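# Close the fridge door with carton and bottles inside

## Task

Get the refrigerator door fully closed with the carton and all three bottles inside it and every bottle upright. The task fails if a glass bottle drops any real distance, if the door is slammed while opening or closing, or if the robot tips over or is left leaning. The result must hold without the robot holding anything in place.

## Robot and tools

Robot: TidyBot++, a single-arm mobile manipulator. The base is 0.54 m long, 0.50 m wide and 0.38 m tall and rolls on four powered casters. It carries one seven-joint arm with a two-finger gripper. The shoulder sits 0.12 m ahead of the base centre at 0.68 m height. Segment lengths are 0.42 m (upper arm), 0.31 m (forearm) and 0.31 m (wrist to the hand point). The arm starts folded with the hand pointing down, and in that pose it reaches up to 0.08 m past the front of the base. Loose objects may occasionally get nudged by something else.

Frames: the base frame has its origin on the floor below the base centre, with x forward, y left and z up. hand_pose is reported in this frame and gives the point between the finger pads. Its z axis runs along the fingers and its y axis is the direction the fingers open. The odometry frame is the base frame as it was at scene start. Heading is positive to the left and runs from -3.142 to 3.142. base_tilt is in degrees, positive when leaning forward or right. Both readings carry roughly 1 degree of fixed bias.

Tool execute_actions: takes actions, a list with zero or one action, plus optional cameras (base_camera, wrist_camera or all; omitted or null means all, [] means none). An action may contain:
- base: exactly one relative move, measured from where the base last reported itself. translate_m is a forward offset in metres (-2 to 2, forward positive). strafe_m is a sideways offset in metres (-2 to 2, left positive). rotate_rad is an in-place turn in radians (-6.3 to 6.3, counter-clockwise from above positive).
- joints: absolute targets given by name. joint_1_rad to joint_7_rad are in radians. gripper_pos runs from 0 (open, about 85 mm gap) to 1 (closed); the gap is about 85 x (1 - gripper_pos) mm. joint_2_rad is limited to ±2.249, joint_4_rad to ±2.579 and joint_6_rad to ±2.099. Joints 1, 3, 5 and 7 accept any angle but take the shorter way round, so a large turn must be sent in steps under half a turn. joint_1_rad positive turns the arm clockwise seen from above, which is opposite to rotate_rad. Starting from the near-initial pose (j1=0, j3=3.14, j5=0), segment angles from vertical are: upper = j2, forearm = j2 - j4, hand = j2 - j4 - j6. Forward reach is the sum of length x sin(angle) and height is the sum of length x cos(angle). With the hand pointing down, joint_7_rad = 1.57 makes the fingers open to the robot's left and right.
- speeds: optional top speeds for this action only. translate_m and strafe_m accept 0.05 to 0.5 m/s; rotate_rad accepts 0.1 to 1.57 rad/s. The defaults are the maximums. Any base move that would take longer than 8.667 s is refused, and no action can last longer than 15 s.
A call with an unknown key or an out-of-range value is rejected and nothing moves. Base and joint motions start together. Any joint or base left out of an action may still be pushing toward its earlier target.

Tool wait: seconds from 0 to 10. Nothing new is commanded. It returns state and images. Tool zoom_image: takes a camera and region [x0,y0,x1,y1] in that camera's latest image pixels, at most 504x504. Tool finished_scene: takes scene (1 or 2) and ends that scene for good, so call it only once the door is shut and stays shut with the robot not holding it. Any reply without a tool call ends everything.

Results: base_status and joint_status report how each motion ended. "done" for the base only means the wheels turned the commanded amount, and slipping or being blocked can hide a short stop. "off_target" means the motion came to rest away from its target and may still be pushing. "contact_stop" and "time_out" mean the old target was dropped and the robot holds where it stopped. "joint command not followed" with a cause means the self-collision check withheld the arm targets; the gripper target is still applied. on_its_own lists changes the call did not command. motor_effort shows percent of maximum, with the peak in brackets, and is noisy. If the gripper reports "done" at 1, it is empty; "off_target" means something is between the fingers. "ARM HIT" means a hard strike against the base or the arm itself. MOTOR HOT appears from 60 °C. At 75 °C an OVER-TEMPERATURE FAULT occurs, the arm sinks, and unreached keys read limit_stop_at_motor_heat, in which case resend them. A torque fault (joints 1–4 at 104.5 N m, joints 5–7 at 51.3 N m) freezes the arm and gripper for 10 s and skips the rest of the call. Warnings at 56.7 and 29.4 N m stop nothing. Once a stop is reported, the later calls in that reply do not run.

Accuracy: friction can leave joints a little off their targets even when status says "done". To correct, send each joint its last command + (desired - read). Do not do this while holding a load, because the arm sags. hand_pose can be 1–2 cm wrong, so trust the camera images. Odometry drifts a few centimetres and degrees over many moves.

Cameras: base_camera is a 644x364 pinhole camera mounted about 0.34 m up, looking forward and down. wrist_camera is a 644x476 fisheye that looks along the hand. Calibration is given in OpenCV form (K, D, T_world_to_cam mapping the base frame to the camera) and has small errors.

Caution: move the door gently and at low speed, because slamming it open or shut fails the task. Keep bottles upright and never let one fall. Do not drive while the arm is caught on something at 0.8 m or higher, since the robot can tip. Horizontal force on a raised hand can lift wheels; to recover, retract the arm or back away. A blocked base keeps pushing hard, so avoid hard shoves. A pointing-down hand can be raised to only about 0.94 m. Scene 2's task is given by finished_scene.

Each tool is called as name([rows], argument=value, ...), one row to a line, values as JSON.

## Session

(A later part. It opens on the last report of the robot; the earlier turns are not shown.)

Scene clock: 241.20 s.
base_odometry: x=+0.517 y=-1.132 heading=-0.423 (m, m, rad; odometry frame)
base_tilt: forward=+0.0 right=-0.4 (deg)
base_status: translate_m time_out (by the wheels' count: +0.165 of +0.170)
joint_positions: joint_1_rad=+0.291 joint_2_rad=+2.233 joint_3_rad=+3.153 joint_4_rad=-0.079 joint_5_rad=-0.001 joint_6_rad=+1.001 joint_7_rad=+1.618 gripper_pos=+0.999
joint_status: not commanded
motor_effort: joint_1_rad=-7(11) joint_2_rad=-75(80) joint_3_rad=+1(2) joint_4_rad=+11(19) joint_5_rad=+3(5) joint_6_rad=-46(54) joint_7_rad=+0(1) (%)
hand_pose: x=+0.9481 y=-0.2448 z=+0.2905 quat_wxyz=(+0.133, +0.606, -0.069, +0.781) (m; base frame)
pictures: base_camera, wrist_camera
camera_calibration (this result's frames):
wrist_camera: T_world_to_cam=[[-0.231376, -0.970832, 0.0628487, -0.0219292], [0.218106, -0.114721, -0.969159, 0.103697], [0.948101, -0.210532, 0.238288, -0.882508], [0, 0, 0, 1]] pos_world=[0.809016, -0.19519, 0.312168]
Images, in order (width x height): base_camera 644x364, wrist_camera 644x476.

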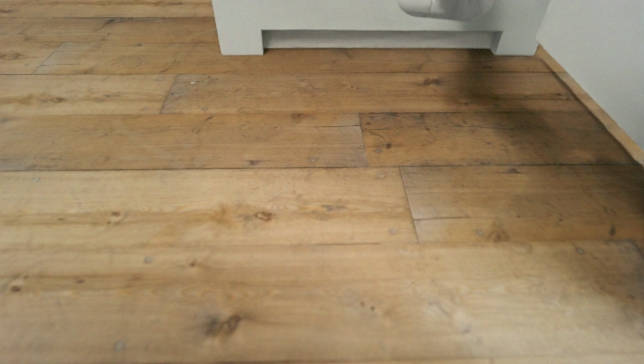

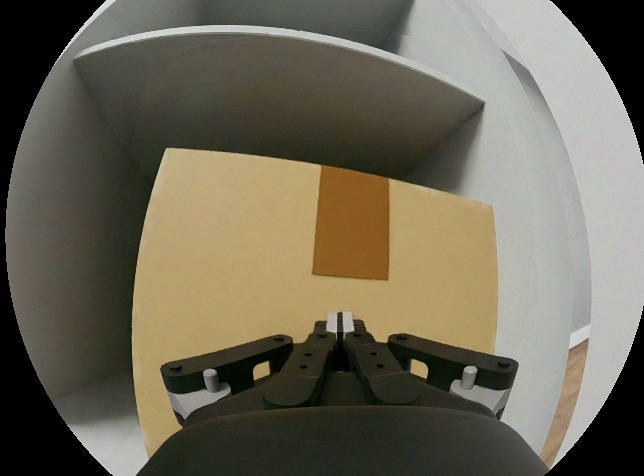

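execute_actions([
  {"base": {"translate_m": -0.12}, "speeds": {"translate_m": 0.3}, "joints": {"joint_1_rad": 0.0, "joint_2_rad": 1.57, "joint_4_rad": -1.2, "joint_6_rad": 1.2}},
], cameras=["base_camera"])

execute_actions([
  {"base": {"rotate_rad": -1.05}, "speeds": {"rotate_rad": 1.0}},
])

Scene clock: 244.37 s.
base_odometry: x=+0.408 y=-1.082 heading=-0.422 (m, m, rad; odometry frame)
base_tilt: forward=+0.0 right=-0.4 (deg)
base_status: done
joint_positions: joint_1_rad=+0.018 joint_2_rad=+1.585 joint_3_rad=+3.153 joint_4_rad=-1.178 joint_5_rad=-0.001 joint_6_rad=+1.167 joint_7_rad=+1.618 gripper_pos=+0.999
joint_status: all done
motor_effort: joint_1_rad=+1(7) joint_2_rad=-52(75) joint_3_rad=+0(1) joint_4_rad=+12(17) joint_5_rad=-1(3) joint_6_rad=+9(46) joint_7_rad=+0(1) (%)
hand_pose: x=+0.9670 y=-0.0179 z=+0.3759 quat_wxyz=(+0.027, +0.716, +0.014, +0.698) (m; base frame)
pictures: base_camera
Images, in order (width x height): base_camera 644x364.

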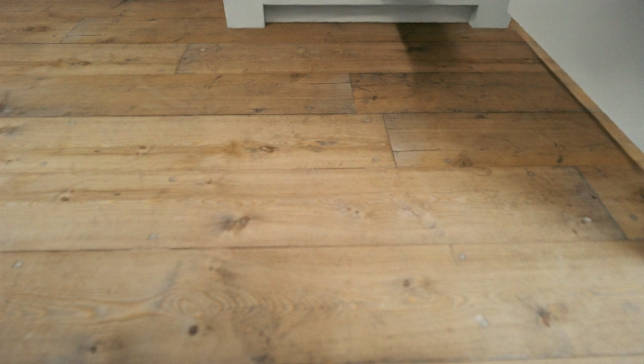

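Scene clock: 248.60 s.
TORQUE WARNING: joint_5_rad reached its warning level (29.4 N m).
base_odometry: x=+0.408 y=-1.081 heading=-1.123 (m, m, rad; odometry frame)
base_tilt: forward=+0.1 right=-0.4 (deg)
base_status: rotate_rad time_out (by the wheels' count: -0.701 of -1.050)
joint_positions: joint_1_rad=-0.226 joint_2_rad=+1.586 joint_3_rad=+3.071 joint_4_rad=-1.213 joint_5_rad=+0.160 joint_6_rad=+1.184 joint_7_rad=+1.614 gripper_pos=+0.999
joint_status: not commanded
motor_effort: joint_1_rad=+43(57) joint_2_rad=-52(58) joint_3_rad=+13(23) joint_4_rad=+14(22) joint_5_rad=-22(47) joint_6_rad=+8(10) joint_7_rad=+1(2) (%)
hand_pose: x=+0.9166 y=+0.2534 z=+0.3695 quat_wxyz=(-0.120, +0.706, +0.144, +0.683) (m; base frame)
pictures: base_camera, wrist_camera
camera_calibration (this result's frames):
wrist_camera: T_world_to_cam=[[0.425639, -0.904714, 0.0180055, -0.152915], [-0.0408, -0.0390652, -0.998403, 0.473272], [0.903973, 0.424224, -0.05354, -0.779084], [0, 0, 0, 1]] pos_world=[0.788667, 0.210651, 0.433557]
Images, in order (width x height): base_camera 644x364, wrist_camera 644x476.

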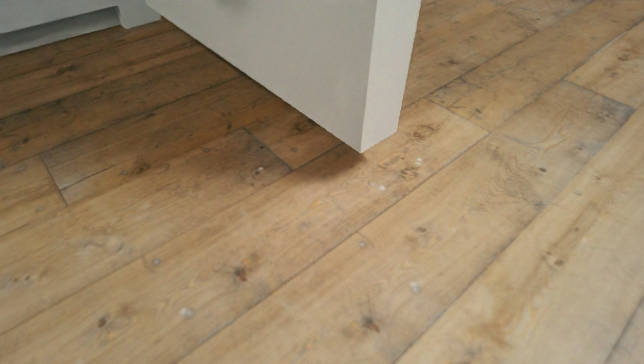

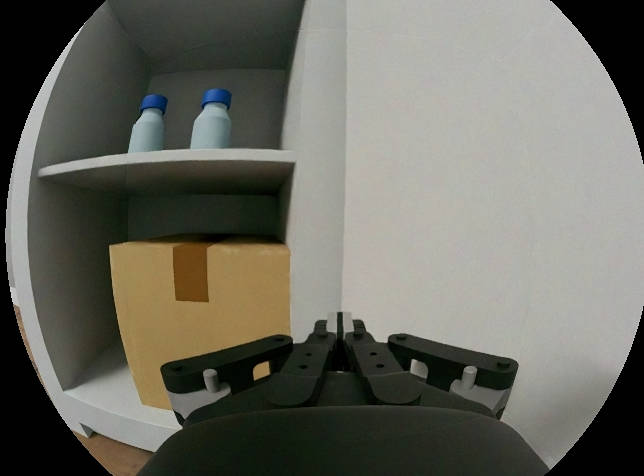

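execute_actions([
  {"base": {"rotate_rad": 0.2}, "speeds": {"rotate_rad": 0.6}, "joints": {"joint_1_rad": 0.0, "joint_2_rad": -0.35, "joint_3_rad": 3.15, "joint_4_rad": -2.55, "joint_5_rad": 0.0, "joint_6_rad": -0.87}},
], cameras=["base_camera"])

Scene clock: 251.83 s.
base_odometry: x=+0.408 y=-1.081 heading=-0.924 (m, m, rad; odometry frame)
base_tilt: forward=+0.0 right=-0.4 (deg)
base_status: done
joint_positions: joint_1_rad=-0.008 joint_2_rad=-0.336 joint_3_rad=+3.141 joint_4_rad=-2.532 joint_5_rad=+0.031 joint_6_rad=-0.840 joint_7_rad=+1.614 gripper_pos=+0.999
joint_status: all done
motor_effort: joint_1_rad=+1(38) joint_2_rad=-1(61) joint_3_rad=+0(12) joint_4_rad=+14(16) joint_5_rad=-1(21) joint_6_rad=+2(12) joint_7_rad=+0(1) (%)
hand_pose: x=+0.2684 y=-0.0046 z=+0.5857 quat_wxyz=(+0.013, +0.998, +0.036, +0.053) (m; base frame)
pictures: base_camera
Images, in order (width x height): base_camera 644x364.

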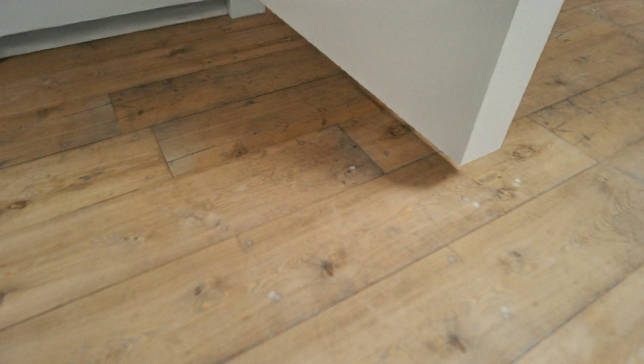

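execute_actions([
  {"base": {"rotate_rad": -0.65}, "speeds": {"rotate_rad": 1.0}},
], cameras=[])

execute_actions([
  {"joints": {"joint_2_rad": 1.5, "joint_4_rad": -0.3, "joint_6_rad": 0.23}},
])

Scene clock: 253.53 s.
base_odometry: x=+0.409 y=-1.081 heading=-1.573 (m, m, rad; odometry frame)
base_tilt: forward=+0.0 right=-0.4 (deg)
base_status: done
joint_positions: joint_1_rad=-0.008 joint_2_rad=-0.336 joint_3_rad=+3.141 joint_4_rad=-2.532 joint_5_rad=+0.029 joint_6_rad=-0.840 joint_7_rad=+1.614 gripper_pos=+0.999
joint_status: not commanded
motor_effort: joint_1_rad=+1(1) joint_2_rad=-1(2) joint_3_rad=+1(1) joint_4_rad=+14(14) joint_5_rad=+0(1) joint_6_rad=+2(2) joint_7_rad=+0(0) (%)
hand_pose: x=+0.2684 y=-0.0041 z=+0.5857 quat_wxyz=(+0.012, +0.998, +0.035, +0.053) (m; base frame)
pictures: none
No camera images: the call's "cameras" was empty. Leave "cameras" out to get every camera's image.

Scene clock: 256.83 s.
base_odometry: x=+0.409 y=-1.081 heading=-1.573 (m, m, rad; odometry frame)
base_tilt: forward=+0.0 right=-0.4 (deg)
base_status: not commanded
joint_positions: joint_1_rad=-0.008 joint_2_rad=+1.486 joint_3_rad=+3.141 joint_4_rad=-0.323 joint_5_rad=+0.029 joint_6_rad=+0.195 joint_7_rad=+1.614 gripper_pos=+0.999
joint_status: all done
motor_effort: joint_1_rad=+0(1) joint_2_rad=-62(64) joint_3_rad=+0(0) joint_4_rad=+21(21) joint_5_rad=-1(0) joint_6_rad=+9(10) joint_7_rad=+0(0) (%)
hand_pose: x=+1.1547 y=+0.0113 z=+0.6298 quat_wxyz=(+0.020, +0.722, +0.031, +0.691) (m; base frame)
pictures: base_camera, wrist_camera
camera_calibration (this result's frames):
wrist_camera: T_world_to_cam=[[0.079452, -0.994965, 0.0610908, -0.104308], [-0.0569494, -0.065715, -0.996212, 0.751031], [0.995211, 0.0756719, -0.0618838, -0.973877], [0, 0, 0, 1]] pos_world=[1.02027, 0.0192665, 0.694291]
Images, in order (width x height): base_camera 644x364, wrist_camera 644x476.

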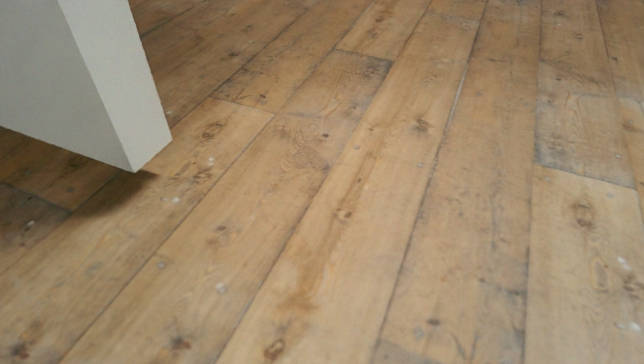

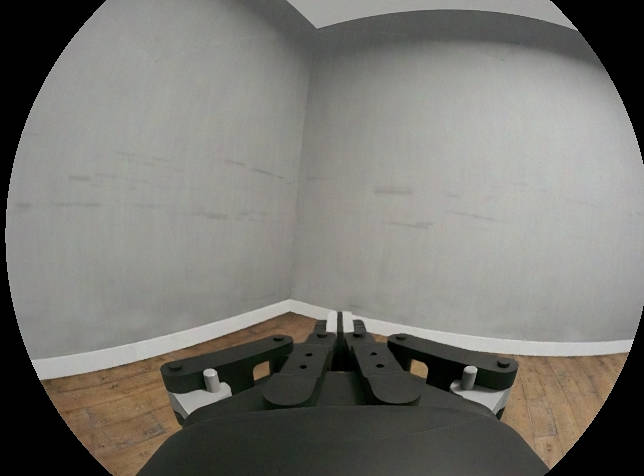

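execute_actions([
  {"base": {"rotate_rad": 0.9}, "speeds": {"rotate_rad": 0.25}},
])

Scene clock: 261.23 s.
base_odometry: x=+0.409 y=-1.081 heading=-0.676 (m, m, rad; odometry frame)
base_tilt: forward=+0.1 right=-0.3 (deg)
base_status: done
joint_positions: joint_1_rad=+0.231 joint_2_rad=+1.490 joint_3_rad=+3.163 joint_4_rad=-0.313 joint_5_rad=-0.002 joint_6_rad=+0.198 joint_7_rad=+1.614 gripper_pos=+0.999
joint_status: not commanded
motor_effort: joint_1_rad=-39(48) joint_2_rad=-62(68) joint_3_rad=-5(6) joint_4_rad=+21(23) joint_5_rad=+3(3) joint_6_rad=+10(11) joint_7_rad=+1(0) (%)
hand_pose: x=+1.1274 y=-0.2393 z=+0.6325 quat_wxyz=(+0.103, +0.717, -0.062, +0.687) (m; base frame)
pictures: base_camera, wrist_camera
camera_calibration (this result's frames):
wrist_camera: T_world_to_cam=[[-0.167916, -0.984358, 0.0533254, -0.0653315], [-0.0609514, -0.043623, -0.997187, 0.746031], [0.983915, -0.170694, -0.052673, -0.979689], [0, 0, 0, 1]] pos_world=[0.998433, -0.198992, 0.695814]
Images, in order (width x height): base_camera 644x364, wrist_camera 644x476.

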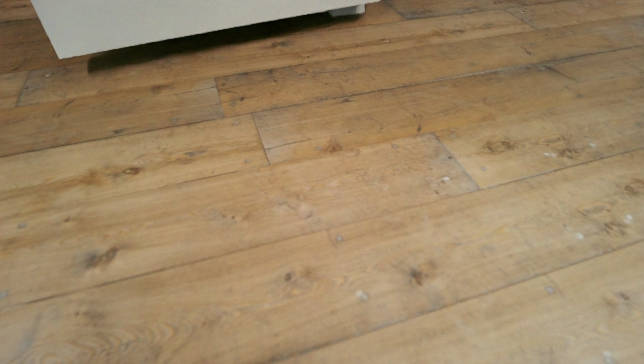

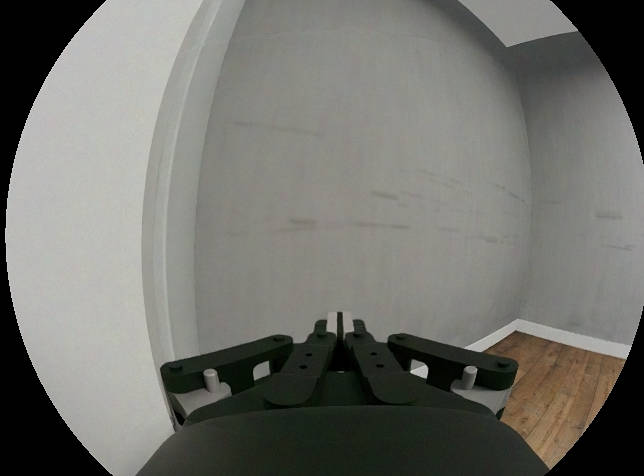

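execute_actions([
  {"base": {"rotate_rad": -0.25}, "speeds": {"rotate_rad": 0.6}, "joints": {"joint_1_rad": 0.0, "joint_2_rad": 0.3, "joint_3_rad": 3.15, "joint_4_rad": -2.3, "joint_5_rad": 0.0, "joint_6_rad": 1.0}},
], cameras=[])

execute_actions([
  {"base": {"rotate_rad": 0.5}, "speeds": {"rotate_rad": 0.8}},
])

Scene clock: 264.47 s.
base_odometry: x=+0.409 y=-1.081 heading=-0.925 (m, m, rad; odometry frame)
base_tilt: forward=+0.0 right=-0.4 (deg)
base_status: done
joint_positions: joint_1_rad=+0.005 joint_2_rad=+0.316 joint_3_rad=+3.161 joint_4_rad=-2.280 joint_5_rad=-0.002 joint_6_rad=+0.966 joint_7_rad=+1.614 gripper_pos=+0.999
joint_status: all done
motor_effort: joint_1_rad=+1(34) joint_2_rad=-27(64) joint_3_rad=+0(4) joint_4_rad=+14(21) joint_5_rad=-1(1) joint_6_rad=+9(10) joint_7_rad=+0(1) (%)
hand_pose: x=+0.7238 y=-0.0129 z=+0.7944 quat_wxyz=(+0.025, +0.728, +0.008, +0.685) (m; base frame)
pictures: none
No camera images: the call's "cameras" was empty. Leave "cameras" out to get every camera's image.

Scene clock: 265.93 s.
base_odometry: x=+0.409 y=-1.081 heading=-0.426 (m, m, rad; odometry frame)
base_tilt: forward=+0.0 right=-0.4 (deg)
base_status: done
joint_positions: joint_1_rad=-0.001 joint_2_rad=+0.316 joint_3_rad=+3.155 joint_4_rad=-2.280 joint_5_rad=-0.002 joint_6_rad=+0.967 joint_7_rad=+1.614 gripper_pos=+0.999
joint_status: not commanded
motor_effort: joint_1_rad=+1(3) joint_2_rad=-27(29) joint_3_rad=+0(2) joint_4_rad=+14(14) joint_5_rad=-1(2) joint_6_rad=+10(9) joint_7_rad=+0(0) (%)
hand_pose: x=+0.7238 y=-0.0057 z=+0.7948 quat_wxyz=(+0.021, +0.727, +0.012, +0.686) (m; base frame)
pictures: base_camera, wrist_camera
camera_calibration (this result's frames):
wrist_camera: T_world_to_cam=[[0.0521174, -0.998002, 0.0357085, -0.0571736], [-0.0737023, -0.0395035, -0.996498, 0.902245], [0.995918, 0.0493031, -0.0756138, -0.52328], [0, 0, 0, 1]] pos_world=[0.590621, 0.00438179, 0.861559]
Images, in order (width x height): base_camera 644x364, wrist_camera 644x476.

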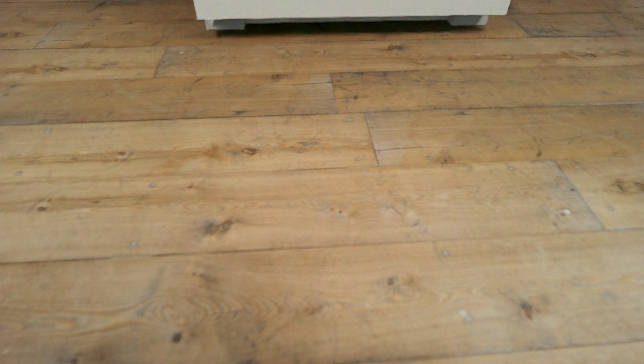

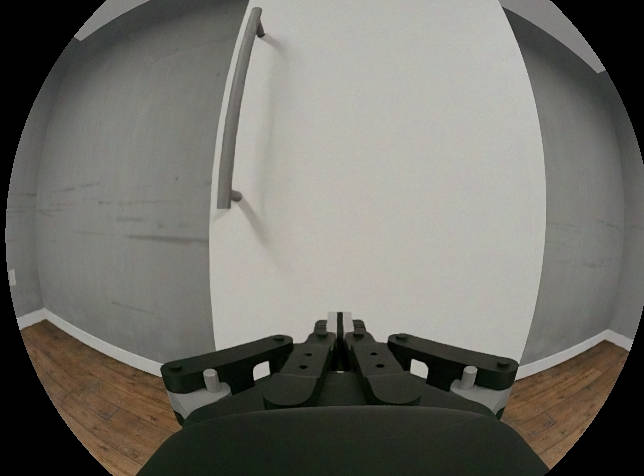

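execute_actions([
  {"base": {"translate_m": 0.29}, "speeds": {"translate_m": 0.12}, "joints": {"joint_1_rad": -0.1}},
])

Scene clock: 271.47 s.
base_odometry: x=+0.671 y=-1.199 heading=-0.425 (m, m, rad; odometry frame)
base_tilt: forward=+0.0 right=-0.4 (deg)
base_status: translate_m time_out (by the wheels' count: +0.287 of +0.290)
joint_positions: joint_1_rad=-0.096 joint_2_rad=+0.201 joint_3_rad=+3.149 joint_4_rad=-2.433 joint_5_rad=-0.002 joint_6_rad=+0.984 joint_7_rad=+1.614 gripper_pos=+0.999
joint_status: all done
motor_effort: joint_1_rad=+0(5) joint_2_rad=-2(27) joint_3_rad=+2(4) joint_4_rad=+39(41) joint_5_rad=+0(3) joint_6_rad=+8(11) joint_7_rad=+0(0) (%)
hand_pose: x=+0.6641 y=+0.0494 z=+0.7948 quat_wxyz=(-0.015, +0.733, +0.048, +0.678) (m; base frame)
pictures: base_camera, wrist_camera
camera_calibration (this result's frames):
wrist_camera: T_world_to_cam=[[0.1523, -0.987829, 0.0316047, -0.0628199], [-0.0900805, -0.0457188, -0.994885, 0.909884], [0.984221, 0.148674, -0.0959471, -0.44752], [0, 0, 0, 1]] pos_world=[0.531989, 0.0460782, 0.864276]
Images, in order (width x height): base_camera 644x364, wrist_camera 644x476.

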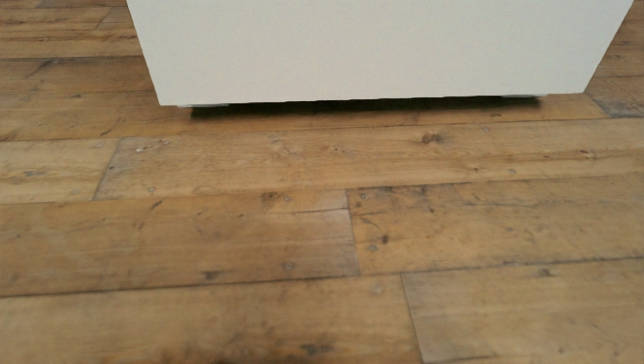

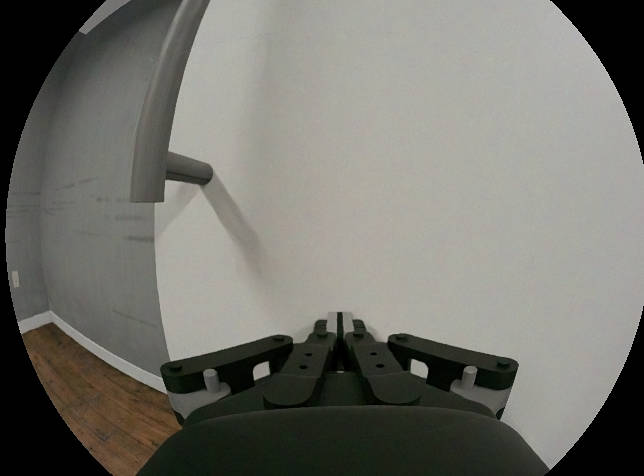

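The door is pressed firmly shut (arm compressed against it). Back away so the robot isn't holding it, then finish.

execute_actions([
  {"base": {"translate_m": -0.3}},
], cameras=["base_camera"])

finished_scene(scene=1)

Scene clock: 273.60 s.
base_odometry: x=+0.397 y=-1.076 heading=-0.424 (m, m, rad; odometry frame)
base_tilt: forward=+0.0 right=-0.4 (deg)
base_status: done
joint_positions: joint_1_rad=-0.095 joint_2_rad=+0.300 joint_3_rad=+3.150 joint_4_rad=-2.294 joint_5_rad=-0.002 joint_6_rad=+0.984 joint_7_rad=+1.614 gripper_pos=+0.999
joint_status: not commanded
motor_effort: joint_1_rad=+1(3) joint_2_rad=-26(31) joint_3_rad=+1(2) joint_4_rad=+14(39) joint_5_rad=-1(2) joint_6_rad=+10(12) joint_7_rad=+0(0) (%)
hand_pose: x=+0.7159 y=+0.0534 z=+0.8031 quat_wxyz=(-0.014, +0.719, +0.047, +0.693) (m; base frame)
pictures: base_camera
Images, in order (width x height): base_camera 644x364.

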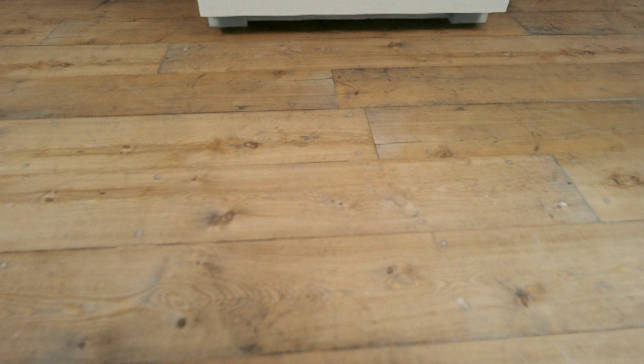

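The scene is finished: the task was done.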